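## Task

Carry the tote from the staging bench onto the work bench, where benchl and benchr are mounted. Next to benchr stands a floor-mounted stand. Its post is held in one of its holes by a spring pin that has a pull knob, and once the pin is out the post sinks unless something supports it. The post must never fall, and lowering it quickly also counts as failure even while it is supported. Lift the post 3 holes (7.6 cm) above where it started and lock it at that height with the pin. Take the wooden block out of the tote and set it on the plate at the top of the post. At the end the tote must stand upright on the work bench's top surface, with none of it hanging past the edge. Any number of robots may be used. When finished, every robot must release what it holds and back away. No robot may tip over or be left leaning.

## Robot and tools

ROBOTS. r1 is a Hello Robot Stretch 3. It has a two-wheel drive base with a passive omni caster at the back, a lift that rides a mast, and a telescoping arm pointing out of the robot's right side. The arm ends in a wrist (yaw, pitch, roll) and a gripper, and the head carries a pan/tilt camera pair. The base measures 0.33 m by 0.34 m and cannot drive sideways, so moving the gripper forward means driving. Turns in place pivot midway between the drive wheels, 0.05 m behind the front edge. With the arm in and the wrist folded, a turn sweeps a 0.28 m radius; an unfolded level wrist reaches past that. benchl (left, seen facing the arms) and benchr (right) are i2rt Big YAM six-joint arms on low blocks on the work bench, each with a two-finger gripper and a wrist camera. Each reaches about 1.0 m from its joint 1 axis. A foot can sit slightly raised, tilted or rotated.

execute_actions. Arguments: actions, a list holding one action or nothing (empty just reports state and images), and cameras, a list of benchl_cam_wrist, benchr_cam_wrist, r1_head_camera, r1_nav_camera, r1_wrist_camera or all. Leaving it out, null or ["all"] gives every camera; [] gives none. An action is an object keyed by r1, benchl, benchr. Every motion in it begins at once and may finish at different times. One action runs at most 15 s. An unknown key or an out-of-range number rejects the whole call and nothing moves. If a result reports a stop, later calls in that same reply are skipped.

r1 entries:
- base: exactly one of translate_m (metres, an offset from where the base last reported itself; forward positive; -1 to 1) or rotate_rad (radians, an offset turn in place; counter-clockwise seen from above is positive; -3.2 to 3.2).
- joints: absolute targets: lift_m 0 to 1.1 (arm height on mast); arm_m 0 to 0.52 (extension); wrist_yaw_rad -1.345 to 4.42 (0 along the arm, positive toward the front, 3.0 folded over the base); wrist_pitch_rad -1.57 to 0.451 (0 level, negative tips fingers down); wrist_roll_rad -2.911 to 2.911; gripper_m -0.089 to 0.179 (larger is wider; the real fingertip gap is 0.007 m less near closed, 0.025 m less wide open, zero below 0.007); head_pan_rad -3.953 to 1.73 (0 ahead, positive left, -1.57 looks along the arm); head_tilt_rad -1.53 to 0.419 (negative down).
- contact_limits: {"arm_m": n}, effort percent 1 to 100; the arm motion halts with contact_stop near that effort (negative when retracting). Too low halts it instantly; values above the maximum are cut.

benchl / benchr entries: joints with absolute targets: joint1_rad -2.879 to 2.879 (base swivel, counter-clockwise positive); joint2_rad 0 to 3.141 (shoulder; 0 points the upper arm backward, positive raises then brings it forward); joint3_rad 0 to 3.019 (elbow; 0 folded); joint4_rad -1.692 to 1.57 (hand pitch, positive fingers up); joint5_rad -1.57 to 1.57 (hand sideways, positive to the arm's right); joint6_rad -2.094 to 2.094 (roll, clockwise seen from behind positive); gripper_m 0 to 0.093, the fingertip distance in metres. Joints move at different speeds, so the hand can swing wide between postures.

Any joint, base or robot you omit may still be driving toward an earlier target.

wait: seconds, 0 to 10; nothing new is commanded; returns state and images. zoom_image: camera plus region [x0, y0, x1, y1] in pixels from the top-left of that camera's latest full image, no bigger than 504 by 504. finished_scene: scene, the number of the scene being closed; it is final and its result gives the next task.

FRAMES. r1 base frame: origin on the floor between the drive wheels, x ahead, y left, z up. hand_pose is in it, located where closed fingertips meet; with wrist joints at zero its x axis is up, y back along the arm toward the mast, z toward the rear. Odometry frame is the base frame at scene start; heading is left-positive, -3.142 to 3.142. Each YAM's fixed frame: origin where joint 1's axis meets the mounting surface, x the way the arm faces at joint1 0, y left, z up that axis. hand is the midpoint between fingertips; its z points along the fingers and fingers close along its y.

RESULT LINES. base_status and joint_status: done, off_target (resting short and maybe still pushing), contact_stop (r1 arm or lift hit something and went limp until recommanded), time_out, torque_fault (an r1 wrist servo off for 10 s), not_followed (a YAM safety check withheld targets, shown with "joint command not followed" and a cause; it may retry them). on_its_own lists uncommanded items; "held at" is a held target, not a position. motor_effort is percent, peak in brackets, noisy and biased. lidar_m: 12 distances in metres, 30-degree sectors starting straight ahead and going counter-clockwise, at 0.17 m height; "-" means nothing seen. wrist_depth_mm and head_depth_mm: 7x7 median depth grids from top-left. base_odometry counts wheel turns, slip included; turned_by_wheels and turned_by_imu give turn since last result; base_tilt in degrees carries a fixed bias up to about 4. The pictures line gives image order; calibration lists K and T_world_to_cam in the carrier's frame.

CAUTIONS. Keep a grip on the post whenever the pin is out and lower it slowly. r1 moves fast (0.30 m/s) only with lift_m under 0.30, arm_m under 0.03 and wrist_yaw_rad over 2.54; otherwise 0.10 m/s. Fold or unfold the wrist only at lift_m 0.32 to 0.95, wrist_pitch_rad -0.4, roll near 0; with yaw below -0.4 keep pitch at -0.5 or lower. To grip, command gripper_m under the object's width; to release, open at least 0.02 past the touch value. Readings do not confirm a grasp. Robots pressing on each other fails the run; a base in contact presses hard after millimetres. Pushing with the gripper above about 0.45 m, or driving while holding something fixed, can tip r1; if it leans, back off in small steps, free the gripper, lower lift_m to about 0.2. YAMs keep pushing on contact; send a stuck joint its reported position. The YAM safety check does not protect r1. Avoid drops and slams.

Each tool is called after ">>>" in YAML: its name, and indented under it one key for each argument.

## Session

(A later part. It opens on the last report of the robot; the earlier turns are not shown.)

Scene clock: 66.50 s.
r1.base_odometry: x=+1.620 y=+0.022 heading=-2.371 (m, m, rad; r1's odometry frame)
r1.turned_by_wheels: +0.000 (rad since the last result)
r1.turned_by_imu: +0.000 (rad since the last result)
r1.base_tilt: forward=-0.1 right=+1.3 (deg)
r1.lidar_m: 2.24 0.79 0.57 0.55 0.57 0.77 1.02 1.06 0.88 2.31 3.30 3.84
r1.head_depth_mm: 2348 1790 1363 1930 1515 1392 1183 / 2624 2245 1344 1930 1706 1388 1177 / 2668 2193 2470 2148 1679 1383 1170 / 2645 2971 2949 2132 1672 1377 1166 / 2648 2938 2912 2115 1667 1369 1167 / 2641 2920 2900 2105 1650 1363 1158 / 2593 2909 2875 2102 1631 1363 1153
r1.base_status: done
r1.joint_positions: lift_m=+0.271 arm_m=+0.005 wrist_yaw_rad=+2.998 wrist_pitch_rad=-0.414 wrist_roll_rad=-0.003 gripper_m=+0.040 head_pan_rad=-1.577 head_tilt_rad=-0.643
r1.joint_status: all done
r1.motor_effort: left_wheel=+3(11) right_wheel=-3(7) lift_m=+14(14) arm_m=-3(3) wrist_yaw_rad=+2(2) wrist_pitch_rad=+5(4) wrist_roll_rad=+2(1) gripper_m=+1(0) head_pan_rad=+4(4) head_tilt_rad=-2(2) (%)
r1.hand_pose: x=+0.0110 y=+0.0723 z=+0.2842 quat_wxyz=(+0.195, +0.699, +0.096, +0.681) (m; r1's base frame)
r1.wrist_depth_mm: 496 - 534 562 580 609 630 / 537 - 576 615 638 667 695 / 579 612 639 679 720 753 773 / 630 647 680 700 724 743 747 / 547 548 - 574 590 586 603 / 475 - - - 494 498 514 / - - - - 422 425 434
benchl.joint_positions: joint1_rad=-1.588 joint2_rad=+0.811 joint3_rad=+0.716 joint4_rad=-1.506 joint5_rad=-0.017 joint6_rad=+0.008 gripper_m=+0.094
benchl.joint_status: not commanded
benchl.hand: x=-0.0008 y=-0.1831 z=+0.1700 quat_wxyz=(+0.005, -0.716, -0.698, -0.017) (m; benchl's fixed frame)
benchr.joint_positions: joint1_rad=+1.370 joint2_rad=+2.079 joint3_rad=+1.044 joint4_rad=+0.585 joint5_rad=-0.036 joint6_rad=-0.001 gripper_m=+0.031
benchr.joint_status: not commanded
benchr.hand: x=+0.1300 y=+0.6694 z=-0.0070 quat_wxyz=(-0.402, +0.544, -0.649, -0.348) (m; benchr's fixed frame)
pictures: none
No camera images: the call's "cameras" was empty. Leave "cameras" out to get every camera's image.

>>> execute_actions:
  actions:
    - {"r1":{"base":{"rotate_rad":-0.514}},"benchr":{"joints":{"gripper_m":0.093,"joint2_rad":2.07}}}
  cameras: []

>>> execute_actions:
  actions:
    - {"r1":{"base":{"translate_m":1}},"benchr":{"joints":{"joint2_rad":1.96,"joint3_rad":0.85,"joint4_rad":0.68}}}
  cameras: []

>>> execute_actions:
  actions:
    - {"r1":{"base":{"translate_m":1}},"benchr":{"joints":{"joint2_rad":1.78,"joint3_rad":0.58,"joint4_rad":0.75}}}
  cameras: []

>>> execute_actions:
  actions:
    - {"r1":{"base":{"translate_m":0.73}},"benchr":{"joints":{"joint2_rad":1.0}}}
  cameras: []

>>> execute_actions:
  actions:
    - {"r1":{"base":{"rotate_rad":2.085},"joints":{"head_tilt_rad":-0.9}}}
  cameras: ["r1_head_camera","benchr_cam_wrist"]

>>> execute_actions:
  actions:
    - {"r1":{"joints":{"lift_m":0.93}}}
  cameras: []

Scene clock: 69.73 s.
r1.base_odometry: x=+1.620 y=+0.022 heading=-2.885 (m, m, rad; r1's odometry frame)
r1.turned_by_wheels: -0.514 (rad since the last result)
r1.turned_by_imu: -0.513 (rad since the last result)
r1.base_tilt: forward=-0.1 right=+1.3 (deg)
r1.lidar_m: 3.82 2.18 0.78 0.57 0.55 0.57 0.78 1.02 0.90 0.88 2.31 3.33
r1.head_depth_mm: 1076 1152 1226 1339 1443 1399 1178 / 1205 1303 997 1528 1611 1390 1176 / 1324 1349 992 1802 1541 1365 1176 / 1116 1418 1315 1471 1584 1383 1165 / 1812 1930 1299 2018 1662 1370 1164 / 1828 1834 1289 1950 1648 1369 1153 / 2611 2028 1357 2082 1654 1358 1161
r1.base_status: done
r1.joint_positions: lift_m=+0.271 arm_m=+0.005 wrist_yaw_rad=+2.998 wrist_pitch_rad=-0.414 wrist_roll_rad=-0.003 gripper_m=+0.040 head_pan_rad=-1.577 head_tilt_rad=-0.643
r1.joint_status: not commanded
r1.motor_effort: left_wheel=+4(11) right_wheel=-3(10) lift_m=+14(14) arm_m=-3(3) wrist_yaw_rad=+2(2) wrist_pitch_rad=+4(5) wrist_roll_rad=+1(2) gripper_m=+1(0) head_pan_rad=+4(4) head_tilt_rad=-2(3) (%)
r1.hand_pose: x=+0.0110 y=+0.0723 z=+0.2842 quat_wxyz=(+0.195, +0.699, +0.096, +0.681) (m; r1's base frame)
r1.wrist_depth_mm: 430 - 581 697 886 - - / 460 - 634 758 959 - - / 486 525 685 829 931 960 999 / 518 566 710 700 713 725 755 / 524 545 - 568 589 585 609 / 473 - - - 491 497 502 / - - - - 422 434 441
benchl.joint_positions: joint1_rad=-1.588 joint2_rad=+0.811 joint3_rad=+0.716 joint4_rad=-1.506 joint5_rad=-0.017 joint6_rad=+0.008 gripper_m=+0.094
benchl.joint_status: not commanded
benchl.hand: x=-0.0008 y=-0.1831 z=+0.1700 quat_wxyz=(+0.005, -0.716, -0.698, -0.017) (m; benchl's fixed frame)
benchr.joint_positions: joint1_rad=+1.374 joint2_rad=+2.078 joint3_rad=+1.044 joint4_rad=+0.580 joint5_rad=-0.033 joint6_rad=+0.001 gripper_m=+0.093
benchr.joint_status: all done
benchr.hand: x=+0.1285 y=+0.6693 z=-0.0079 quat_wxyz=(-0.401, +0.544, -0.651, -0.347) (m; benchr's fixed frame)
pictures: none
No camera images: the call's "cameras" was empty. Leave "cameras" out to get every camera's image.

Scene clock: 74.87 s.
r1.base_odometry: x=+0.653 y=-0.232 heading=-2.884 (m, m, rad; r1's odometry frame)
r1.turned_by_wheels: +0.000 (rad since the last result)
r1.turned_by_imu: +0.000 (rad since the last result)
r1.base_tilt: forward=-0.1 right=+1.4 (deg)
r1.lidar_m: 2.84 2.45 1.51 1.10 1.06 1.09 1.50 1.48 1.53 2.26 2.71 2.80
r1.head_depth_mm: 1990 1873 1626 2181 1709 1395 1183 / 2214 2203 2588 2160 1699 1384 1181 / 2533 2176 2686 2147 1677 1377 1169 / 2627 2884 2948 2140 1675 1373 1165 / 2465 2740 2907 2119 1672 1360 1157 / 2340 2597 2788 2109 1665 1361 1155 / 2215 2437 2629 2080 1645 1349 1152
r1.base_status: done
r1.joint_positions: lift_m=+0.271 arm_m=+0.005 wrist_yaw_rad=+2.998 wrist_pitch_rad=-0.414 wrist_roll_rad=-0.003 gripper_m=+0.040 head_pan_rad=-1.577 head_tilt_rad=-0.643
r1.joint_status: not commanded
r1.motor_effort: left_wheel=+4(12) right_wheel=-4(8) lift_m=+14(14) arm_m=-3(3) wrist_yaw_rad=+2(2) wrist_pitch_rad=+5(4) wrist_roll_rad=+1(1) gripper_m=+0(1) head_pan_rad=+4(4) head_tilt_rad=-2(2) (%)
r1.hand_pose: x=+0.0110 y=+0.0723 z=+0.2842 quat_wxyz=(+0.195, +0.699, +0.096, +0.681) (m; r1's base frame)
r1.wrist_depth_mm: 788 - - - - - - / 859 - - - - - - / 816 840 892 916 929 961 - / 651 665 692 702 724 736 755 / 542 549 - 556 592 598 608 / 470 - - - 497 492 505 / - - - - 416 430 436
benchl.joint_positions: joint1_rad=-1.588 joint2_rad=+0.811 joint3_rad=+0.716 joint4_rad=-1.506 joint5_rad=-0.017 joint6_rad=+0.008 gripper_m=+0.094
benchl.joint_status: not commanded
benchl.hand: x=-0.0008 y=-0.1831 z=+0.1700 quat_wxyz=(+0.005, -0.716, -0.698, -0.017) (m; benchl's fixed frame)
benchr.joint_positions: joint1_rad=+1.379 joint2_rad=+1.961 joint3_rad=+0.861 joint4_rad=+0.665 joint5_rad=-0.033 joint6_rad=+0.001 gripper_m=+0.093
benchr.joint_status: all done
benchr.hand: x=+0.1142 y=+0.6145 z=+0.0109 quat_wxyz=(-0.406, +0.542, -0.645, -0.353) (m; benchr's fixed frame)
pictures: none
No camera images: the call's "cameras" was empty. Leave "cameras" out to get every camera's image.

Scene clock: 80.00 s.
r1.base_odometry: x=-0.314 y=-0.487 heading=-2.884 (m, m, rad; r1's odometry frame)
r1.turned_by_wheels: +0.000 (rad since the last result)
r1.turned_by_imu: +0.000 (rad since the last result)
r1.base_tilt: forward=-0.1 right=+1.3 (deg)
r1.lidar_m: 1.82 1.60 2.07 1.62 1.57 1.62 2.20 2.32 2.62 2.28 2.20 2.27
r1.head_depth_mm: 2616 2962 3046 2176 1697 1393 1183 / 2425 2790 2954 2144 1685 1389 1177 / 2290 2600 2811 2138 1683 1379 1168 / 2142 2407 2632 2115 1660 1380 1163 / 2035 2265 2517 2115 1655 1373 1169 / 1892 2095 2357 2101 1649 1361 1154 / 1811 1993 2192 2090 1644 1352 1161
r1.base_status: done
r1.joint_positions: lift_m=+0.271 arm_m=+0.005 wrist_yaw_rad=+2.998 wrist_pitch_rad=-0.414 wrist_roll_rad=-0.003 gripper_m=+0.040 head_pan_rad=-1.577 head_tilt_rad=-0.643
r1.joint_status: not commanded
r1.motor_effort: left_wheel=+4(12) right_wheel=-4(8) lift_m=+14(14) arm_m=-3(3) wrist_yaw_rad=+2(2) wrist_pitch_rad=+4(4) wrist_roll_rad=+2(1) gripper_m=-1(0) head_pan_rad=+4(4) head_tilt_rad=-3(2) (%)
r1.hand_pose: x=+0.0110 y=+0.0723 z=+0.2842 quat_wxyz=(+0.195, +0.699, +0.096, +0.681) (m; r1's base frame)
r1.wrist_depth_mm: - - - - - - - / - - - - - - - / 834 830 881 903 918 954 981 / 651 661 712 715 715 739 765 / 545 548 - 565 589 600 615 / 472 - - - 498 506 512 / - - - - 421 430 436
benchl.joint_positions: joint1_rad=-1.588 joint2_rad=+0.811 joint3_rad=+0.716 joint4_rad=-1.506 joint5_rad=-0.017 joint6_rad=+0.008 gripper_m=+0.094
benchl.joint_status: not commanded
benchl.hand: x=-0.0008 y=-0.1831 z=+0.1700 quat_wxyz=(+0.005, -0.716, -0.698, -0.017) (m; benchl's fixed frame)
benchr.joint_positions: joint1_rad=+1.379 joint2_rad=+1.767 joint3_rad=+0.586 joint4_rad=+0.740 joint5_rad=-0.033 joint6_rad=+0.001 gripper_m=+0.093
benchr.joint_status: all done
benchr.hand: x=+0.0960 y=+0.5209 z=+0.0300 quat_wxyz=(-0.404, +0.544, -0.647, -0.351) (m; benchr's fixed frame)
pictures: none
No camera images: the call's "cameras" was empty. Leave "cameras" out to get every camera's image.

Scene clock: 84.33 s.
r1.base_odometry: x=-1.020 y=-0.673 heading=-2.884 (m, m, rad; r1's odometry frame)
r1.turned_by_wheels: +0.000 (rad since the last result)
r1.turned_by_imu: +0.000 (rad since the last result)
r1.base_tilt: forward=-0.1 right=+1.3 (deg)
r1.lidar_m: 1.09 1.37 1.14 1.94 1.95 2.00 2.74 2.98 2.61 1.90 1.83 1.90
r1.head_depth_mm: 2174 2504 2795 2154 1708 1397 1179 / 2030 2325 2624 2166 1681 1386 1169 / 1885 2141 2459 2146 1673 1384 1171 / 1781 1997 2282 2145 1669 1383 1172 / 1678 1868 2096 2132 1661 1367 1159 / 1585 1760 1980 2094 1651 1359 1150 / 1503 1657 1827 1993 1645 1354 1148
r1.base_status: done
r1.joint_positions: lift_m=+0.271 arm_m=+0.005 wrist_yaw_rad=+2.998 wrist_pitch_rad=-0.414 wrist_roll_rad=-0.003 gripper_m=+0.040 head_pan_rad=-1.577 head_tilt_rad=-0.643
r1.joint_status: not commanded
r1.motor_effort: left_wheel=+3(12) right_wheel=-3(8) lift_m=+14(14) arm_m=-3(3) wrist_yaw_rad=+1(1) wrist_pitch_rad=+4(4) wrist_roll_rad=+2(2) gripper_m=+0(1) head_pan_rad=+4(4) head_tilt_rad=-2(2) (%)
r1.hand_pose: x=+0.0110 y=+0.0723 z=+0.2842 quat_wxyz=(+0.195, +0.699, +0.096, +0.681) (m; r1's base frame)
r1.wrist_depth_mm: - - - - - - - / - - - - - - - / 838 872 879 915 906 972 986 / 664 660 692 712 710 741 741 / 539 544 - 577 584 591 599 / 470 - - - 491 494 500 / - - - - 419 430 433
benchl.joint_positions: joint1_rad=-1.588 joint2_rad=+0.811 joint3_rad=+0.716 joint4_rad=-1.506 joint5_rad=-0.017 joint6_rad=+0.008 gripper_m=+0.094
benchl.joint_status: not commanded
benchl.hand: x=-0.0008 y=-0.1831 z=+0.1700 quat_wxyz=(+0.005, -0.716, -0.698, -0.017) (m; benchl's fixed frame)
benchr.joint_positions: joint1_rad=+1.379 joint2_rad=+0.994 joint3_rad=+0.586 joint4_rad=+0.745 joint5_rad=-0.033 joint6_rad=+0.001 gripper_m=+0.093
benchr.joint_status: all done
benchr.hand: x=+0.0818 y=+0.4478 z=+0.4145 quat_wxyz=(-0.623, +0.378, -0.438, -0.526) (m; benchr's fixed frame)
pictures: none
No camera images: the call's "cameras" was empty. Leave "cameras" out to get every camera's image.

Scene clock: 86.93 s.
r1.base_odometry: x=-1.020 y=-0.673 heading=-0.799 (m, m, rad; r1's odometry frame)
r1.turned_by_wheels: +2.085 (rad since the last result)
r1.turned_by_imu: +2.083 (rad since the last result)
r1.base_tilt: forward=+0.0 right=+1.3 (deg)
r1.lidar_m: 1.93 2.00 2.74 2.98 2.61 1.90 1.83 1.90 1.09 1.37 1.15 1.94
r1.head_depth_mm: 1198 1122 885 1527 1398 1249 1102 / 1191 1111 880 1608 1413 1233 1101 / 1181 1058 828 1608 1408 1232 1128 / 1183 969 817 1592 1399 1225 1132 / 1182 930 810 1583 1384 1215 1085 / 1183 957 804 1575 1388 1212 1078 / 1176 1051 801 1569 1377 1204 1072
r1.base_status: done
r1.joint_positions: lift_m=+0.271 arm_m=+0.005 wrist_yaw_rad=+2.998 wrist_pitch_rad=-0.414 wrist_roll_rad=-0.003 gripper_m=+0.040 head_pan_rad=-1.577 head_tilt_rad=-0.889
r1.joint_status: all done
r1.motor_effort: left_wheel=-4(9) right_wheel=+4(12) lift_m=+14(14) arm_m=-3(3) wrist_yaw_rad=+2(2) wrist_pitch_rad=+5(4) wrist_roll_rad=+2(1) gripper_m=+2(0) head_pan_rad=+4(4) head_tilt_rad=-3(15) (%)
r1.hand_pose: x=+0.0110 y=+0.0723 z=+0.2842 quat_wxyz=(+0.195, +0.699, +0.096, +0.681) (m; r1's base frame)
r1.wrist_depth_mm: - - - - - - - / - - - - - - - / 832 841 871 891 908 971 976 / 677 672 677 694 712 749 738 / 547 559 - 569 579 592 597 / 478 - - - 493 503 503 / - - - - 427 430 430
benchl.joint_positions: joint1_rad=-1.588 joint2_rad=+0.811 joint3_rad=+0.716 joint4_rad=-1.506 joint5_rad=-0.017 joint6_rad=+0.008 gripper_m=+0.094
benchl.joint_status: not commanded
benchl.hand: x=-0.0008 y=-0.1831 z=+0.1700 quat_wxyz=(+0.005, -0.716, -0.698, -0.017) (m; benchl's fixed frame)
benchr.joint_positions: joint1_rad=+1.379 joint2_rad=+0.994 joint3_rad=+0.586 joint4_rad=+0.745 joint5_rad=-0.033 joint6_rad=+0.001 gripper_m=+0.093
benchr.joint_status: not commanded
benchr.hand: x=+0.0818 y=+0.4478 z=+0.4145 quat_wxyz=(-0.623, +0.378, -0.438, -0.526) (m; benchr's fixed frame)
pictures: benchr_cam_wrist, r1_head_camera (sideways: a quarter turn clockwise sets it upright)
camera_calibration (this result's frames):
benchr_cam_wrist: T_world_to_cam=[[0.986688, -0.162233, 0.0112917, -0.012417], [-0.0347021, -0.277872, -0.959991, 0.530884], [0.15888, 0.94682, -0.279803, -0.198893], [0, 0, 0, 1]] pos_world=[0.0622746, 0.333819, 0.454133]
r1_head_camera: T_world_to_cam=[[-0.017747, 0.775479, -0.631124, 0.838696], [0.998611, -0.0175774, -0.0496784, 0.0630012], [-0.049618, -0.631129, -0.774089, 0.960138], [0, 0, 0, 1]] pos_world=[-0.000389119, -0.0433127, 1.27568]
Images, in order (width x height): benchr_cam_wrist 504x504, r1_head_camera 896x504.

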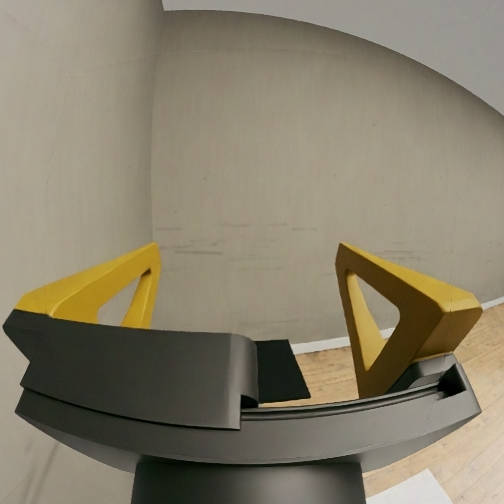

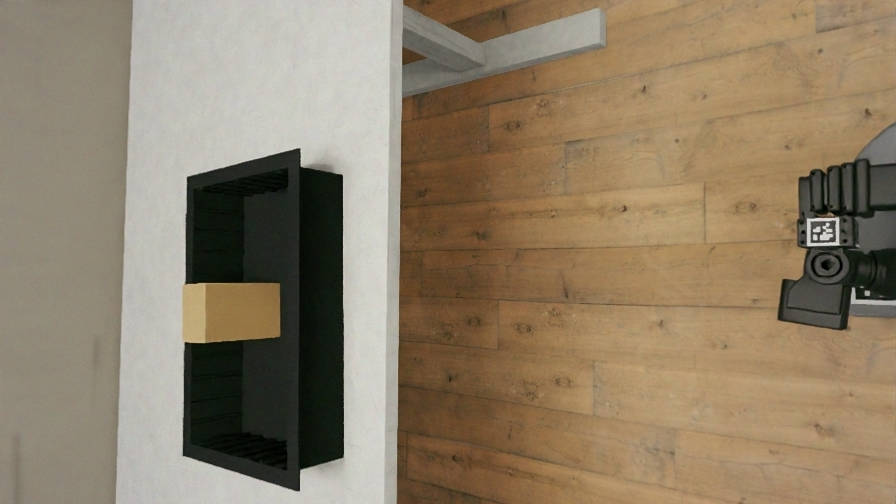

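Scene clock: 93.77 s.
r1.base_odometry: x=-1.020 y=-0.673 heading=-0.799 (m, m, rad; r1's odometry frame)
r1.turned_by_wheels: +0.000 (rad since the last result)
r1.turned_by_imu: +0.000 (rad since the last result)
r1.base_tilt: forward=+0.0 right=+1.3 (deg)
r1.lidar_m: 1.93 2.00 2.74 2.99 2.60 1.90 1.83 1.89 1.09 1.37 1.14 1.94
r1.head_depth_mm: 1195 1118 890 - - 1243 1098 / 1188 1110 877 - - 1237 1098 / 1191 1065 824 1692 - 1243 - / 1192 977 819 1668 - - - / 1177 928 813 1661 - 1238 1099 / 1178 959 806 1610 - 1220 1080 / 1177 1053 802 1551 1375 1206 1070
r1.base_status: not commanded
r1.joint_positions: lift_m=+0.929 arm_m=+0.005 wrist_yaw_rad=+2.998 wrist_pitch_rad=-0.414 wrist_roll_rad=-0.003 gripper_m=+0.040 head_pan_rad=-1.577 head_tilt_rad=-0.889
r1.joint_status: all done
r1.motor_effort: left_wheel=-4(4) right_wheel=+4(4) lift_m=+37(40) arm_m=-3(3) wrist_yaw_rad=+2(2) wrist_pitch_rad=+4(4) wrist_roll_rad=+2(1) gripper_m=-1(0) head_pan_rad=+4(4) head_tilt_rad=-3(3) (%)
r1.hand_pose: x=+0.0110 y=+0.0723 z=+0.9430 quat_wxyz=(+0.195, +0.699, +0.096, +0.681) (m; r1's base frame)
r1.wrist_depth_mm: - - - - - - - / - - - - - - - / - - - - - - - / - - - - - - - / - - - - - - - / - - - - - - - / - - - - - - -
benchl.joint_positions: joint1_rad=-1.588 joint2_rad=+0.811 joint3_rad=+0.716 joint4_rad=-1.506 joint5_rad=-0.017 joint6_rad=+0.008 gripper_m=+0.094
benchl.joint_status: not commanded
benchl.hand: x=-0.0008 y=-0.1831 z=+0.1700 quat_wxyz=(+0.005, -0.716, -0.698, -0.017) (m; benchl's fixed frame)
benchr.joint_positions: joint1_rad=+1.379 joint2_rad=+0.994 joint3_rad=+0.586 joint4_rad=+0.745 joint5_rad=-0.033 joint6_rad=+0.001 gripper_m=+0.093
benchr.joint_status: not commanded
benchr.hand: x=+0.0818 y=+0.4478 z=+0.4145 quat_wxyz=(-0.623, +0.378, -0.438, -0.526) (m; benchr's fixed frame)
pictures: none
No camera images: the call's "cameras" was empty. Leave "cameras" out to get every camera's image.

>>> execute_actions:
  actions:
    - {"r1":{"base":{"rotate_rad":-1.31}}}
  cameras: []

>>> execute_actions:
  actions:
    - {"r1":{"base":{"translate_m":0.26},"joints":{"wrist_yaw_rad":0}}}
  cameras: []

>>> execute_actions:
  actions:
    - {"r1":{"base":{"rotate_rad":1.31},"joints":{"lift_m":1.06,"wrist_pitch_rad":-1.5,"wrist_roll_rad":1.57,"gripper_m":0.14}}}
  cameras: []

>>> execute_actions:
  actions:
    - {"r1":{"joints":{"arm_m":0.43}}}
  cameras: ["r1_head_camera","r1_wrist_camera"]

Scene clock: 98.07 s.
r1.base_odometry: x=-1.020 y=-0.673 heading=-2.109 (m, m, rad; r1's odometry frame)
r1.turned_by_wheels: -1.310 (rad since the last result)
r1.turned_by_imu: -1.312 (rad since the last result)
r1.base_tilt: forward=-0.1 right=+1.3 (deg)
r1.lidar_m: 1.37 1.14 1.93 1.93 2.22 2.98 3.08 2.14 1.83 1.83 1.10 1.09
r1.head_depth_mm: 1512 1753 1955 - - 1242 1097 / 1552 1800 2002 - - 1234 1099 / 1589 1835 1978 1745 - 1245 - / 1616 1897 1948 1710 - - - / 1663 1939 1952 1706 - 1236 1097 / 1714 1993 1943 1650 - 1209 1073 / 1747 2078 1914 1610 1374 1205 1075
r1.base_status: done
r1.joint_positions: lift_m=+0.929 arm_m=+0.005 wrist_yaw_rad=+2.998 wrist_pitch_rad=-0.414 wrist_roll_rad=-0.003 gripper_m=+0.040 head_pan_rad=-1.577 head_tilt_rad=-0.889
r1.joint_status: not commanded
r1.motor_effort: left_wheel=+4(8) right_wheel=-4(8) lift_m=+37(37) arm_m=-3(3) wrist_yaw_rad=+2(1) wrist_pitch_rad=+5(4) wrist_roll_rad=+1(1) gripper_m=+0(0) head_pan_rad=+4(4) head_tilt_rad=-3(3) (%)
r1.hand_pose: x=+0.0110 y=+0.0723 z=+0.9430 quat_wxyz=(+0.195, +0.699, +0.096, +0.681) (m; r1's base frame)
r1.wrist_depth_mm: - - - - - - - / - - - - - - - / - - - - - - - / - - - - - - - / - - - - - - - / - - - - - - - / - - - - - - -
benchl.joint_positions: joint1_rad=-1.588 joint2_rad=+0.811 joint3_rad=+0.716 joint4_rad=-1.506 joint5_rad=-0.017 joint6_rad=+0.008 gripper_m=+0.094
benchl.joint_status: not commanded
benchl.hand: x=-0.0008 y=-0.1831 z=+0.1700 quat_wxyz=(+0.005, -0.716, -0.698, -0.017) (m; benchl's fixed frame)
benchr.joint_positions: joint1_rad=+1.379 joint2_rad=+0.994 joint3_rad=+0.586 joint4_rad=+0.745 joint5_rad=-0.033 joint6_rad=+0.001 gripper_m=+0.093
benchr.joint_status: not commanded
benchr.hand: x=+0.0818 y=+0.4478 z=+0.4145 quat_wxyz=(-0.623, +0.378, -0.438, -0.526) (m; benchr's fixed frame)
pictures: none
No camera images: the call's "cameras" was empty. Leave "cameras" out to get every camera's image.

Scene clock: 101.63 s.
r1.base_odometry: x=-1.153 y=-0.896 heading=-2.109 (m, m, rad; r1's odometry frame)
r1.turned_by_wheels: +0.000 (rad since the last result)
r1.turned_by_imu: +0.000 (rad since the last result)
r1.base_tilt: forward=-0.1 right=+1.3 (deg)
r1.lidar_m: 1.12 0.90 1.87 1.87 2.14 3.22 3.33 2.22 1.90 1.89 0.92 1.12
r1.head_depth_mm: 1568 1803 1997 - - 1186 1097 / 1605 1845 2004 - - 1180 1091 / 1647 1901 2004 - - 1186 1110 / 1685 1958 2026 - - 1184 1119 / 1722 2009 1935 1618 1385 1220 1098 / 1763 2065 1788 1613 1363 1214 1079 / 1794 2009 845 1493 1367 1201 1070
r1.base_status: done
r1.joint_positions: lift_m=+0.929 arm_m=+0.005 wrist_yaw_rad=+0.004 wrist_pitch_rad=-0.414 wrist_roll_rad=-0.003 gripper_m=+0.040 head_pan_rad=-1.577 head_tilt_rad=-0.889
r1.joint_status: all done
r1.motor_effort: left_wheel=+4(9) right_wheel=-4(4) lift_m=+37(37) arm_m=-4(3) wrist_yaw_rad=-3(4) wrist_pitch_rad=+4(5) wrist_roll_rad=+2(2) gripper_m=+1(1) head_pan_rad=+4(4) head_tilt_rad=-3(3) (%)
r1.hand_pose: x=-0.0207 y=-0.3752 z=+0.9430 quat_wxyz=(+0.694, +0.147, -0.690, -0.144) (m; r1's base frame)
r1.wrist_depth_mm: - - - - - - - / - - - - - - - / 715 - - - - - - / 553 572 - - - - - / 459 485 - - - - - / 393 - - - - - - / 353 - - - - - -
benchl.joint_positions: joint1_rad=-1.588 joint2_rad=+0.811 joint3_rad=+0.716 joint4_rad=-1.506 joint5_rad=-0.017 joint6_rad=+0.008 gripper_m=+0.094
benchl.joint_status: not commanded
benchl.hand: x=-0.0008 y=-0.1831 z=+0.1700 quat_wxyz=(+0.005, -0.716, -0.698, -0.017) (m; benchl's fixed frame)
benchr.joint_positions: joint1_rad=+1.379 joint2_rad=+0.994 joint3_rad=+0.586 joint4_rad=+0.745 joint5_rad=-0.033 joint6_rad=+0.001 gripper_m=+0.093
benchr.joint_status: not commanded
benchr.hand: x=+0.0818 y=+0.4478 z=+0.4145 quat_wxyz=(-0.623, +0.378, -0.438, -0.526) (m; benchr's fixed frame)
pictures: none
No camera images: the call's "cameras" was empty. Leave "cameras" out to get every camera's image.

Scene clock: 104.70 s.
r1.base_odometry: x=-1.153 y=-0.896 heading=-0.799 (m, m, rad; r1's odometry frame)
r1.turned_by_wheels: +1.310 (rad since the last result)
r1.turned_by_imu: +1.313 (rad since the last result)
r1.base_tilt: forward=-0.1 right=+1.3 (deg)
r1.lidar_m: 1.87 1.94 2.64 3.21 2.70 1.97 1.90 1.60 0.92 1.12 0.90 1.58
r1.head_depth_mm: - - - - - 1243 1097 / - - - - 1358 1236 1101 / - - - - - 1202 1107 / - 1055 - - - 1200 1121 / 956 1044 797 745 - 1223 1100 / 955 1043 788 685 1308 1212 1075 / 952 1036 842 659 1295 1208 1073
r1.base_status: done
r1.joint_positions: lift_m=+1.059 arm_m=+0.005 wrist_yaw_rad=+0.003 wrist_pitch_rad=-1.492 wrist_roll_rad=+1.565 gripper_m=+0.140 head_pan_rad=-1.577 head_tilt_rad=-0.889
r1.joint_status: all done
r1.motor_effort: left_wheel=-3(7) right_wheel=+4(9) lift_m=+37(41) arm_m=-3(3) wrist_yaw_rad=-3(3) wrist_pitch_rad=-3(4) wrist_roll_rad=+2(2) gripper_m=+1(83) head_pan_rad=+4(4) head_tilt_rad=-3(3) (%)
r1.hand_pose: x=-0.0216 y=-0.1462 z=+0.9408 quat_wxyz=(+0.003, +0.003, -0.734, -0.679) (m; r1's base frame)
r1.wrist_depth_mm: 344 364 - - - - - / 347 375 - - - - - / 349 390 - - - - - / 350 402 - - - - - / 369 414 - - - - - / 400 439 - - - - - / 394 447 - - - - -
benchl.joint_positions: joint1_rad=-1.588 joint2_rad=+0.811 joint3_rad=+0.716 joint4_rad=-1.506 joint5_rad=-0.017 joint6_rad=+0.008 gripper_m=+0.094
benchl.joint_status: not commanded
benchl.hand: x=-0.0008 y=-0.1831 z=+0.1700 quat_wxyz=(+0.005, -0.716, -0.698, -0.017) (m; benchl's fixed frame)
benchr.joint_positions: joint1_rad=+1.379 joint2_rad=+0.994 joint3_rad=+0.586 joint4_rad=+0.745 joint5_rad=-0.033 joint6_rad=+0.001 gripper_m=+0.093
benchr.joint_status: not commanded
benchr.hand: x=+0.0818 y=+0.4478 z=+0.4145 quat_wxyz=(-0.623, +0.378, -0.438, -0.526) (m; benchr's fixed frame)
pictures: none
No camera images: the call's "cameras" was empty. Leave "cameras" out to get every camera's image.

Scene clock: 109.03 s.
r1.base_odometry: x=-1.153 y=-0.896 heading=-0.799 (m, m, rad; r1's odometry frame)
r1.turned_by_wheels: +0.000 (rad since the last result)
r1.turned_by_imu: +0.000 (rad since the last result)
r1.base_tilt: forward=-0.1 right=+1.4 (deg)
r1.lidar_m: 1.87 1.93 2.64 3.22 2.71 1.97 1.89 1.60 0.92 1.12 0.90 1.58
r1.head_depth_mm: 965 1073 885 732 1331 1244 1099 / 963 1067 815 669 1330 1238 1096 / 1006 1059 811 674 1317 1221 1106 / - 1048 715 671 1310 1223 1114 / 959 1046 794 667 1310 1216 1090 / 957 1040 786 664 1306 1214 1076 / 951 1039 841 659 1299 1202 1077
r1.base_status: not commanded
r1.joint_positions: lift_m=+1.059 arm_m=+0.430 wrist_yaw_rad=+0.001 wrist_pitch_rad=-1.493 wrist_roll_rad=+1.567 gripper_m=+0.140 head_pan_rad=-1.577 head_tilt_rad=-0.889
r1.joint_status: all done
r1.motor_effort: left_wheel=-4(4) right_wheel=+4(4) lift_m=+37(37) arm_m=+3(4) wrist_yaw_rad=-2(3) wrist_pitch_rad=-2(2) wrist_roll_rad=+2(2) gripper_m=+1(1) head_pan_rad=+4(5) head_tilt_rad=-3(3) (%)
r1.hand_pose: x=-0.0215 y=-0.5703 z=+0.9408 quat_wxyz=(+0.002, +0.002, -0.734, -0.679) (m; r1's base frame)
r1.wrist_depth_mm: 367 361 331 354 347 314 - / 377 374 334 361 357 280 - / 390 385 331 372 368 302 - / 401 395 303 327 379 306 - / 418 410 316 397 399 - - / 427 435 405 413 407 - - / 444 445 369 393 375 - -
benchl.joint_positions: joint1_rad=-1.588 joint2_rad=+0.811 joint3_rad=+0.716 joint4_rad=-1.506 joint5_rad=-0.017 joint6_rad=+0.008 gripper_m=+0.094
benchl.joint_status: not commanded
benchl.hand: x=-0.0008 y=-0.1831 z=+0.1700 quat_wxyz=(+0.005, -0.716, -0.698, -0.017) (m; benchl's fixed frame)
benchr.joint_positions: joint1_rad=+1.379 joint2_rad=+0.994 joint3_rad=+0.586 joint4_rad=+0.745 joint5_rad=-0.033 joint6_rad=+0.001 gripper_m=+0.093
benchr.joint_status: not commanded
benchr.hand: x=+0.0818 y=+0.4478 z=+0.4145 quat_wxyz=(-0.623, +0.378, -0.438, -0.526) (m; benchr's fixed frame)
pictures: r1_head_camera (sideways: a quarter turn clockwise sets it upright), r1_wrist_camera
camera_calibration (this result's frames):
r1_head_camera: T_world_to_cam=[[-0.017747, 0.775479, -0.631124, 0.838696], [0.998611, -0.0175774, -0.0496784, 0.0630012], [-0.049618, -0.631129, -0.774089, 0.960138], [0, 0, 0, 1]] pos_world=[-0.000389119, -0.0433127, 1.27568]
r1_wrist_camera: T_world_to_cam=[[-0.0469911, 0.997037, -0.0609003, 0.621938], [0.979792, 0.0578732, 0.191465, -0.0956113], [0.194422, -0.0506725, -0.979608, 1.06279], [0, 0, 0, 1]] pos_world=[-0.0837244, -0.560708, 1.0973]
Images, in order (width x height): r1_head_camera 896x504, r1_wrist_camera 644x364.

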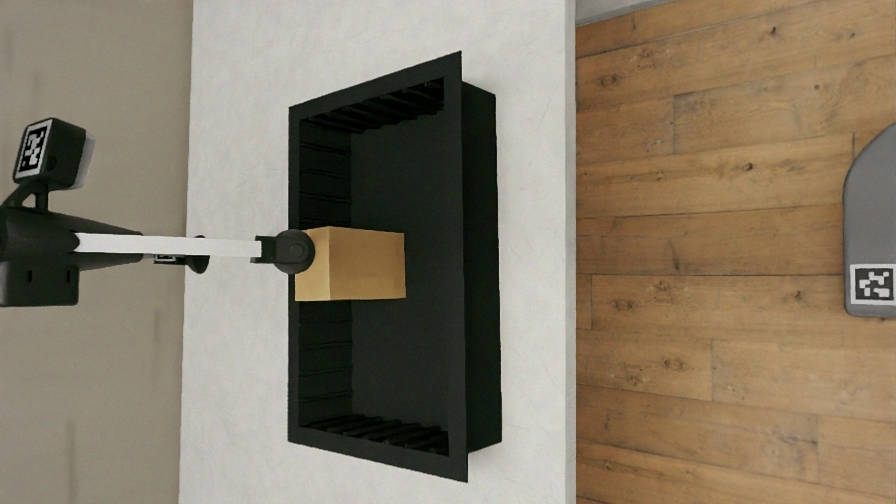

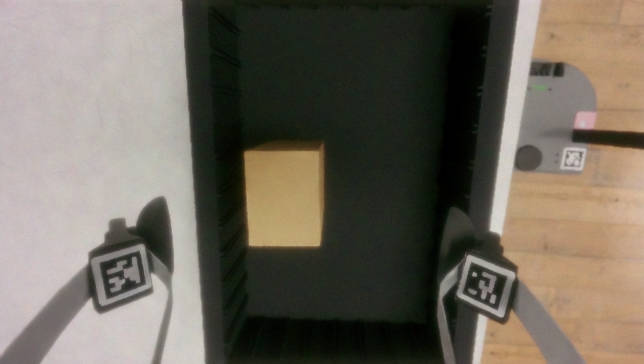

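>>> execute_actions:
  actions:
    - {"r1":{"joints":{"arm_m":0.462,"wrist_roll_rad":0}}}
  cameras: ["r1_wrist_camera"]

>>> execute_actions:
  actions:
    - {"r1":{"joints":{"lift_m":0.92}}}
  cameras: ["r1_head_camera","r1_wrist_camera"]

Scene clock: 111.27 s.
r1.base_odometry: x=-1.153 y=-0.896 heading=-0.799 (m, m, rad; r1's odometry frame)
r1.turned_by_wheels: +0.000 (rad since the last result)
r1.turned_by_imu: +0.000 (rad since the last result)
r1.base_tilt: forward=-0.1 right=+1.3 (deg)
r1.lidar_m: 1.87 1.94 2.64 3.22 2.69 1.97 1.89 1.60 0.92 1.12 0.90 1.58
r1.head_depth_mm: 966 1079 886 731 1329 1238 1102 / 966 1064 812 669 1332 1233 1095 / 962 1055 810 674 1324 1233 1110 / - 1050 718 670 1316 1221 1114 / 957 1046 792 665 1319 1214 1103 / 958 1042 787 664 1303 1208 1077 / 952 1039 841 658 1293 1203 1068
r1.base_status: not commanded
r1.joint_positions: lift_m=+1.059 arm_m=+0.462 wrist_yaw_rad=+0.001 wrist_pitch_rad=-1.494 wrist_roll_rad=+0.005 gripper_m=+0.140 head_pan_rad=-1.577 head_tilt_rad=-0.889
r1.joint_status: all done
r1.motor_effort: left_wheel=-4(4) right_wheel=+4(4) lift_m=+37(37) arm_m=+3(5) wrist_yaw_rad=-2(1) wrist_pitch_rad=-2(2) wrist_roll_rad=-2(2) gripper_m=+1(0) head_pan_rad=+4(4) head_tilt_rad=-3(3) (%)
r1.hand_pose: x=-0.0216 y=-0.6023 z=+0.9408 quat_wxyz=(+0.518, +0.480, -0.519, -0.482) (m; r1's base frame)
r1.wrist_depth_mm: 353 360 361 366 369 371 377 / 360 364 365 372 372 376 386 / 327 327 371 380 380 315 390 / 378 372 378 265 387 338 400 / 385 366 389 271 396 405 408 / 395 397 396 406 406 410 419 / 399 340 355 362 362 351 430
benchl.joint_positions: joint1_rad=-1.588 joint2_rad=+0.811 joint3_rad=+0.716 joint4_rad=-1.506 joint5_rad=-0.017 joint6_rad=+0.008 gripper_m=+0.094
benchl.joint_status: not commanded
benchl.hand: x=-0.0008 y=-0.1831 z=+0.1700 quat_wxyz=(+0.005, -0.716, -0.698, -0.017) (m; benchl's fixed frame)
benchr.joint_positions: joint1_rad=+1.379 joint2_rad=+0.994 joint3_rad=+0.586 joint4_rad=+0.745 joint5_rad=-0.033 joint6_rad=+0.001 gripper_m=+0.093
benchr.joint_status: not commanded
benchr.hand: x=+0.0818 y=+0.4478 z=+0.4145 quat_wxyz=(-0.623, +0.378, -0.438, -0.526) (m; benchr's fixed frame)
pictures: r1_wrist_camera
camera_calibration (this result's frames):
r1_wrist_camera: T_world_to_cam=[[-0.999129, -0.0366933, 0.0198719, -0.0653745], [-0.0340297, 0.992081, 0.120906, 0.51341], [-0.024151, 0.120124, -0.992465, 1.17144], [0, 0, 0, 1]] pos_world=[-0.0195549, -0.652462, 1.10184]
Images, in order (width x height): r1_wrist_camera 644x364.

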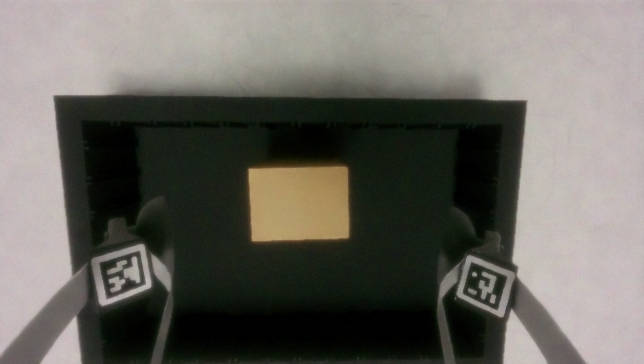

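Scene clock: 113.37 s.
r1.base_odometry: x=-1.153 y=-0.896 heading=-0.799 (m, m, rad; r1's odometry frame)
r1.turned_by_wheels: +0.000 (rad since the last result)
r1.turned_by_imu: +0.000 (rad since the last result)
r1.base_tilt: forward=-0.1 right=+1.4 (deg)
r1.lidar_m: 1.87 1.93 2.63 3.22 2.70 1.97 1.89 1.60 0.92 1.12 0.90 1.58
r1.head_depth_mm: 969 - - - 1349 1225 1102 / - 1050 781 672 1338 1235 1097 / - 1068 810 676 1319 1230 1111 / - - 718 671 1318 1219 1115 / 958 1043 793 665 1312 1213 1099 / 955 1034 789 666 1304 1215 1079 / 954 1038 837 658 1299 1204 1071
r1.base_status: not commanded
r1.joint_positions: lift_m=+0.921 arm_m=+0.462 wrist_yaw_rad=+0.001 wrist_pitch_rad=-1.494 wrist_roll_rad=+0.005 gripper_m=+0.140 head_pan_rad=-1.577 head_tilt_rad=-0.889
r1.joint_status: all done
r1.motor_effort: left_wheel=-3(3) right_wheel=+4(4) lift_m=+14(35) arm_m=+3(3) wrist_yaw_rad=-2(1) wrist_pitch_rad=-2(2) wrist_roll_rad=-1(2) gripper_m=+1(0) head_pan_rad=+4(4) head_tilt_rad=-3(3) (%)
r1.hand_pose: x=-0.0216 y=-0.6021 z=+0.8020 quat_wxyz=(+0.518, +0.480, -0.519, -0.482) (m; r1's base frame)
r1.wrist_depth_mm: 225 226 230 232 233 235 240 / 146 147 150 150 152 154 156 / 232 235 236 241 241 243 181 / 239 239 232 173 247 249 198 / 244 243 124 125 252 254 198 / 245 252 127 128 257 246 197 / 254 257 130 131 265 269 190
benchl.joint_positions: joint1_rad=-1.588 joint2_rad=+0.811 joint3_rad=+0.716 joint4_rad=-1.506 joint5_rad=-0.017 joint6_rad=+0.008 gripper_m=+0.094
benchl.joint_status: not commanded
benchl.hand: x=-0.0008 y=-0.1831 z=+0.1700 quat_wxyz=(+0.005, -0.716, -0.698, -0.017) (m; benchl's fixed frame)
benchr.joint_positions: joint1_rad=+1.379 joint2_rad=+0.994 joint3_rad=+0.586 joint4_rad=+0.745 joint5_rad=-0.033 joint6_rad=+0.001 gripper_m=+0.093
benchr.joint_status: not commanded
benchr.hand: x=+0.0818 y=+0.4478 z=+0.4145 quat_wxyz=(-0.623, +0.378, -0.438, -0.526) (m; benchr's fixed frame)
pictures: r1_head_camera (sideways: a quarter turn clockwise sets it upright), r1_wrist_camera
camera_calibration (this result's frames):
r1_head_camera: T_world_to_cam=[[-0.0177471, 0.775479, -0.631124, 0.838696], [0.998611, -0.0175773, -0.0496784, 0.0630012], [-0.049618, -0.631129, -0.774089, 0.960138], [0, 0, 0, 1]] pos_world=[-0.000389114, -0.0433128, 1.27568]
r1_wrist_camera: T_world_to_cam=[[-0.999128, -0.0367344, 0.019851, -0.0626184], [-0.0340572, 0.992, 0.121556, 0.529455], [-0.0241575, 0.120774, -0.992386, 1.034], [0, 0, 0, 1]] pos_world=[-0.0195532, -0.652399, 0.96301]
Images, in order (width x height): r1_head_camera 896x504, r1_wrist_camera 644x364.

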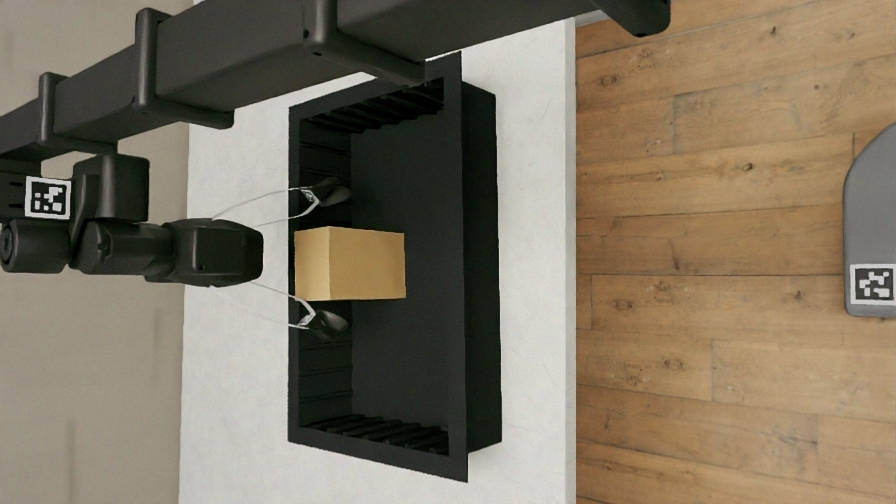

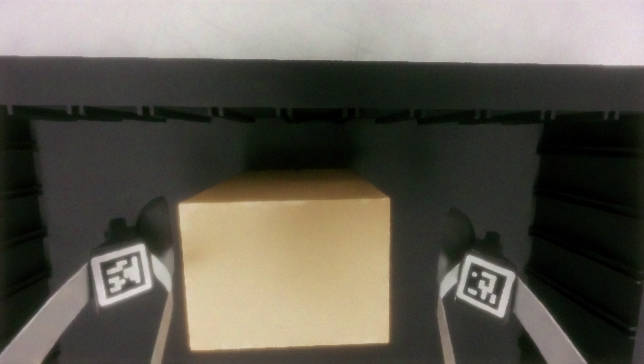

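>>> execute_actions:
  actions:
    - {"r1":{"base":{"translate_m":0.008},"joints":{"lift_m":0.9,"arm_m":0.452}}}
  cameras: []

>>> execute_actions:
  actions:
    - {"r1":{"joints":{"gripper_m":0.0}}}
  cameras: []

>>> execute_actions:
  actions:
    - {"r1":{"joints":{"lift_m":1.06}}}
  cameras: ["r1_head_camera"]

>>> execute_actions:
  actions:
    - {"r1":{"base":{"rotate_rad":1.57},"joints":{"arm_m":0.15}}}
  cameras: ["r1_head_camera"]

Scene clock: 116.17 s.
r1.base_odometry: x=-1.147 y=-0.902 heading=-0.799 (m, m, rad; r1's odometry frame)
r1.turned_by_wheels: +0.000 (rad since the last result)
r1.turned_by_imu: +0.000 (rad since the last result)
r1.base_tilt: forward=-0.1 right=+1.3 (deg)
r1.lidar_m: 1.86 1.93 2.63 3.20 2.71 1.97 1.90 1.60 0.92 1.12 0.90 1.58
r1.head_depth_mm: 968 1079 - - 1353 1217 1100 / 926 - 791 679 1333 1236 1100 / - 1052 806 676 1324 1230 1110 / 922 - 696 671 1317 1220 1110 / 960 1044 796 665 1318 1220 1097 / 957 1039 785 682 1307 1217 1075 / 953 1039 843 662 1301 1201 1074
r1.base_status: done
r1.joint_positions: lift_m=+0.901 arm_m=+0.452 wrist_yaw_rad=+0.001 wrist_pitch_rad=-1.495 wrist_roll_rad=+0.005 gripper_m=+0.140 head_pan_rad=-1.577 head_tilt_rad=-0.889
r1.joint_status: all done
r1.motor_effort: left_wheel=-3(6) right_wheel=+4(10) lift_m=+14(10) arm_m=-3(3) wrist_yaw_rad=-1(2) wrist_pitch_rad=-2(2) wrist_roll_rad=-2(1) gripper_m=+1(1) head_pan_rad=+4(4) head_tilt_rad=-3(4) (%)
r1.hand_pose: x=-0.0216 y=-0.5927 z=+0.7820 quat_wxyz=(+0.518, +0.480, -0.519, -0.482) (m; r1's base frame)
r1.wrist_depth_mm: 204 126 128 129 213 214 217 / 129 129 129 131 132 133 134 / 215 215 216 219 220 223 205 / 216 221 113 108 137 229 206 / 223 224 104 104 105 233 207 / 227 231 106 107 108 240 207 / 234 236 108 109 111 246 199
benchl.joint_positions: joint1_rad=-1.588 joint2_rad=+0.811 joint3_rad=+0.716 joint4_rad=-1.506 joint5_rad=-0.017 joint6_rad=+0.008 gripper_m=+0.094
benchl.joint_status: not commanded
benchl.hand: x=-0.0008 y=-0.1831 z=+0.1700 quat_wxyz=(+0.005, -0.716, -0.698, -0.017) (m; benchl's fixed frame)
benchr.joint_positions: joint1_rad=+1.379 joint2_rad=+0.994 joint3_rad=+0.586 joint4_rad=+0.745 joint5_rad=-0.033 joint6_rad=+0.001 gripper_m=+0.093
benchr.joint_status: not commanded
benchr.hand: x=+0.0818 y=+0.4478 z=+0.4145 quat_wxyz=(-0.623, +0.378, -0.438, -0.526) (m; benchr's fixed frame)
pictures: none
No camera images: the call's "cameras" was empty. Leave "cameras" out to get every camera's image.

Scene clock: 118.07 s.
r1.base_odometry: x=-1.147 y=-0.902 heading=-0.799 (m, m, rad; r1's odometry frame)
r1.turned_by_wheels: +0.000 (rad since the last result)
r1.turned_by_imu: +0.000 (rad since the last result)
r1.base_tilt: forward=-0.1 right=+1.3 (deg)
r1.lidar_m: 1.86 1.93 2.63 3.22 2.70 1.97 1.90 1.60 0.92 1.12 0.90 1.58
r1.head_depth_mm: 967 1081 - - 1354 1214 1101 / 931 - 793 678 1326 1235 1096 / - 1052 810 674 1327 1231 1116 / 924 - 696 671 1320 1223 1114 / 955 1040 793 666 1312 1219 1102 / 960 1034 784 682 1304 1207 1074 / 948 1041 845 661 1300 1206 1074
r1.base_status: not commanded
r1.joint_positions: lift_m=+0.901 arm_m=+0.452 wrist_yaw_rad=+0.001 wrist_pitch_rad=-1.495 wrist_roll_rad=+0.004 gripper_m=+0.002 head_pan_rad=-1.577 head_tilt_rad=-0.889
r1.joint_status: all done
r1.motor_effort: left_wheel=-4(4) right_wheel=+5(5) lift_m=+14(14) arm_m=-4(3) wrist_yaw_rad=-1(2) wrist_pitch_rad=-1(2) wrist_roll_rad=-1(1) gripper_m=-43(99) head_pan_rad=+4(4) head_tilt_rad=-3(4) (%)
r1.hand_pose: x=-0.0216 y=-0.5927 z=+0.7820 quat_wxyz=(+0.518, +0.480, -0.519, -0.482) (m; r1's base frame)
r1.wrist_depth_mm: 204 127 128 130 130 214 216 / 130 129 130 131 132 133 134 / 211 214 218 219 221 224 207 / 216 220 112 108 137 227 207 / 223 223 103 105 105 235 206 / 227 233 106 107 108 239 205 / 233 234 108 109 177 246 202
benchl.joint_positions: joint1_rad=-1.588 joint2_rad=+0.811 joint3_rad=+0.716 joint4_rad=-1.506 joint5_rad=-0.017 joint6_rad=+0.008 gripper_m=+0.094
benchl.joint_status: not commanded
benchl.hand: x=-0.0008 y=-0.1831 z=+0.1700 quat_wxyz=(+0.005, -0.716, -0.698, -0.017) (m; benchl's fixed frame)
benchr.joint_positions: joint1_rad=+1.379 joint2_rad=+0.994 joint3_rad=+0.586 joint4_rad=+0.745 joint5_rad=-0.033 joint6_rad=+0.001 gripper_m=+0.093
benchr.joint_status: not commanded
benchr.hand: x=+0.0818 y=+0.4478 z=+0.4145 quat_wxyz=(-0.623, +0.378, -0.438, -0.526) (m; benchr's fixed frame)
pictures: none
No camera images: the call's "cameras" was empty. Leave "cameras" out to get every camera's image.

Scene clock: 120.37 s.
r1.base_odometry: x=-1.147 y=-0.902 heading=-0.799 (m, m, rad; r1's odometry frame)
r1.turned_by_wheels: +0.000 (rad since the last result)
r1.turned_by_imu: +0.000 (rad since the last result)
r1.base_tilt: forward=+0.0 right=+1.3 (deg)
r1.lidar_m: 1.86 1.93 2.63 3.21 2.72 1.98 1.90 1.60 0.93 1.12 0.90 1.58
r1.head_depth_mm: 967 1074 886 716 1340 1241 1101 / 966 1068 806 678 1333 1231 1096 / 960 1054 810 675 1329 1228 1115 / - 571 776 670 1322 1225 1110 / 962 1040 791 666 1315 1217 1096 / 954 1033 783 682 1297 1210 1077 / 955 1038 845 659 1302 1205 1072
r1.base_status: not commanded
r1.joint_positions: lift_m=+1.059 arm_m=+0.452 wrist_yaw_rad=+0.001 wrist_pitch_rad=-1.496 wrist_roll_rad=+0.004 gripper_m=+0.014 head_pan_rad=-1.577 head_tilt_rad=-0.889
r1.joint_status: all done
r1.on_its_own: gripper_m is held at +0.012, not at your +0.000, by its stall guard, which is still easing
r1.motor_effort: left_wheel=-4(4) right_wheel=+4(6) lift_m=+39(32) arm_m=-4(3) wrist_yaw_rad=-2(2) wrist_pitch_rad=-1(1) wrist_roll_rad=-2(2) gripper_m=-38(44) head_pan_rad=+4(5) head_tilt_rad=-3(3) (%)
r1.hand_pose: x=-0.0216 y=-0.5925 z=+0.9407 quat_wxyz=(+0.518, +0.480, -0.519, -0.482) (m; r1's base frame)
r1.wrist_depth_mm: 351 358 363 361 367 371 375 / 362 365 363 367 369 375 380 / 367 335 373 378 380 324 388 / 373 361 121 115 388 349 397 / 386 314 105 106 108 337 412 / 391 401 107 108 109 411 421 / 401 324 108 110 218 329 430
benchl.joint_positions: joint1_rad=-1.588 joint2_rad=+0.811 joint3_rad=+0.716 joint4_rad=-1.506 joint5_rad=-0.017 joint6_rad=+0.008 gripper_m=+0.094
benchl.joint_status: not commanded
benchl.hand: x=-0.0008 y=-0.1831 z=+0.1700 quat_wxyz=(+0.005, -0.716, -0.698, -0.017) (m; benchl's fixed frame)
benchr.joint_positions: joint1_rad=+1.379 joint2_rad=+0.994 joint3_rad=+0.586 joint4_rad=+0.745 joint5_rad=-0.033 joint6_rad=+0.001 gripper_m=+0.093
benchr.joint_status: not commanded
benchr.hand: x=+0.0818 y=+0.4478 z=+0.4145 quat_wxyz=(-0.623, +0.378, -0.438, -0.526) (m; benchr's fixed frame)
pictures: r1_head_camera (sideways: a quarter turn clockwise sets it upright)
camera_calibration (this result's frames):
r1_head_camera: T_world_to_cam=[[-0.0177469, 0.775479, -0.631124, 0.838696], [0.998611, -0.0175775, -0.0496784, 0.0630012], [-0.0496181, -0.631129, -0.774089, 0.960138], [0, 0, 0, 1]] pos_world=[-0.000389124, -0.0433127, 1.27568]
Images, in order (width x height): r1_head_camera 896x504.

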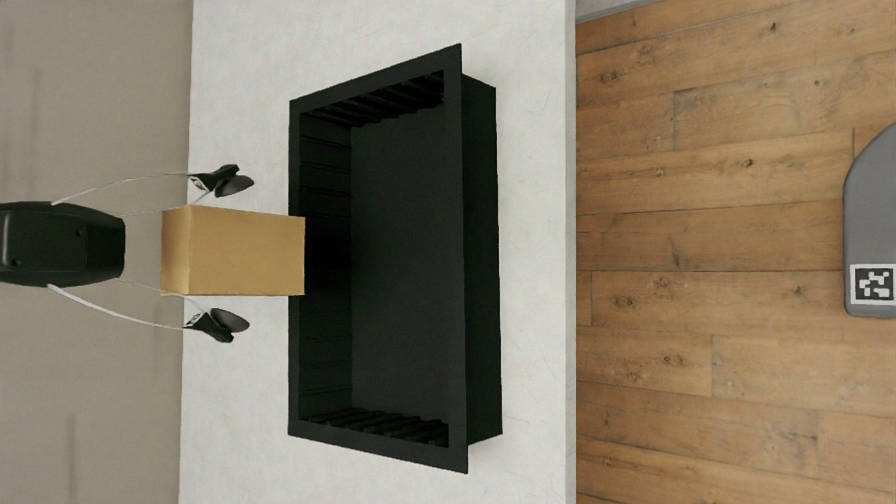

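Scene clock: 123.80 s.
r1.base_odometry: x=-1.147 y=-0.902 heading=+0.771 (m, m, rad; r1's odometry frame)
r1.turned_by_wheels: +1.570 (rad since the last result)
r1.turned_by_imu: +1.573 (rad since the last result)
r1.base_tilt: forward=-0.1 right=+1.3 (deg)
r1.lidar_m: 3.31 2.68 1.97 1.90 1.58 0.93 1.12 0.90 1.60 1.86 1.93 2.66
r1.head_depth_mm: - 1938 2010 1639 1419 1244 1099 / - 1925 2009 1663 1413 1237 1095 / - - 1902 382 1373 1232 1108 / - - - 373 1317 1224 1115 / 1607 1875 1945 1591 1361 1216 1097 / 1624 1866 1935 1614 1393 1215 1077 / 1605 1878 1933 1607 1379 1205 1068
r1.base_status: done
r1.joint_positions: lift_m=+1.059 arm_m=+0.150 wrist_yaw_rad=+0.001 wrist_pitch_rad=-1.496 wrist_roll_rad=+0.003 gripper_m=+0.035 head_pan_rad=-1.577 head_tilt_rad=-0.889
r1.joint_status: all done
r1.on_its_own: gripper_m is held at +0.034, not at your +0.000, by its stall guard, which is still easing
r1.motor_effort: left_wheel=-4(10) right_wheel=+4(11) lift_m=+39(39) arm_m=-4(4) wrist_yaw_rad=-2(1) wrist_pitch_rad=-1(1) wrist_roll_rad=-1(2) gripper_m=-13(38) head_pan_rad=+4(5) head_tilt_rad=-3(3) (%)
r1.hand_pose: x=-0.0216 y=-0.2905 z=+0.9407 quat_wxyz=(+0.518, +0.481, -0.518, -0.482) (m; r1's base frame)
r1.wrist_depth_mm: - - - - - - 379 / - - - - - - 389 / - - - - - - 396 / - - 120 115 - - 407 / - - 105 106 108 - 413 / - - 106 108 110 - 418 / - - 108 109 - - 430
benchl.joint_positions: joint1_rad=-1.588 joint2_rad=+0.811 joint3_rad=+0.716 joint4_rad=-1.506 joint5_rad=-0.017 joint6_rad=+0.008 gripper_m=+0.094
benchl.joint_status: not commanded
benchl.hand: x=-0.0008 y=-0.1831 z=+0.1700 quat_wxyz=(+0.005, -0.716, -0.698, -0.017) (m; benchl's fixed frame)
benchr.joint_positions: joint1_rad=+1.379 joint2_rad=+0.994 joint3_rad=+0.586 joint4_rad=+0.745 joint5_rad=-0.033 joint6_rad=+0.001 gripper_m=+0.093
benchr.joint_status: not commanded
benchr.hand: x=+0.0818 y=+0.4478 z=+0.4145 quat_wxyz=(-0.623, +0.378, -0.438, -0.526) (m; benchr's fixed frame)
pictures: r1_head_camera (sideways: a quarter turn clockwise sets it upright)
camera_calibration (this result's frames):
r1_head_camera: T_world_to_cam=[[-0.017747, 0.775479, -0.631124, 0.838696], [0.998611, -0.0175774, -0.0496784, 0.0630012], [-0.049618, -0.631129, -0.774089, 0.960138], [0, 0, 0, 1]] pos_world=[-0.000389119, -0.0433127, 1.27568]
Images, in order (width x height): r1_head_camera 896x504.

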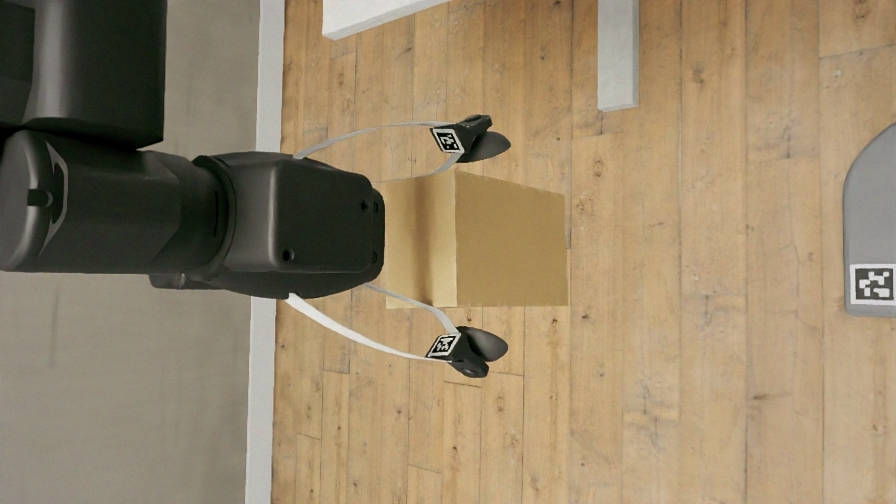

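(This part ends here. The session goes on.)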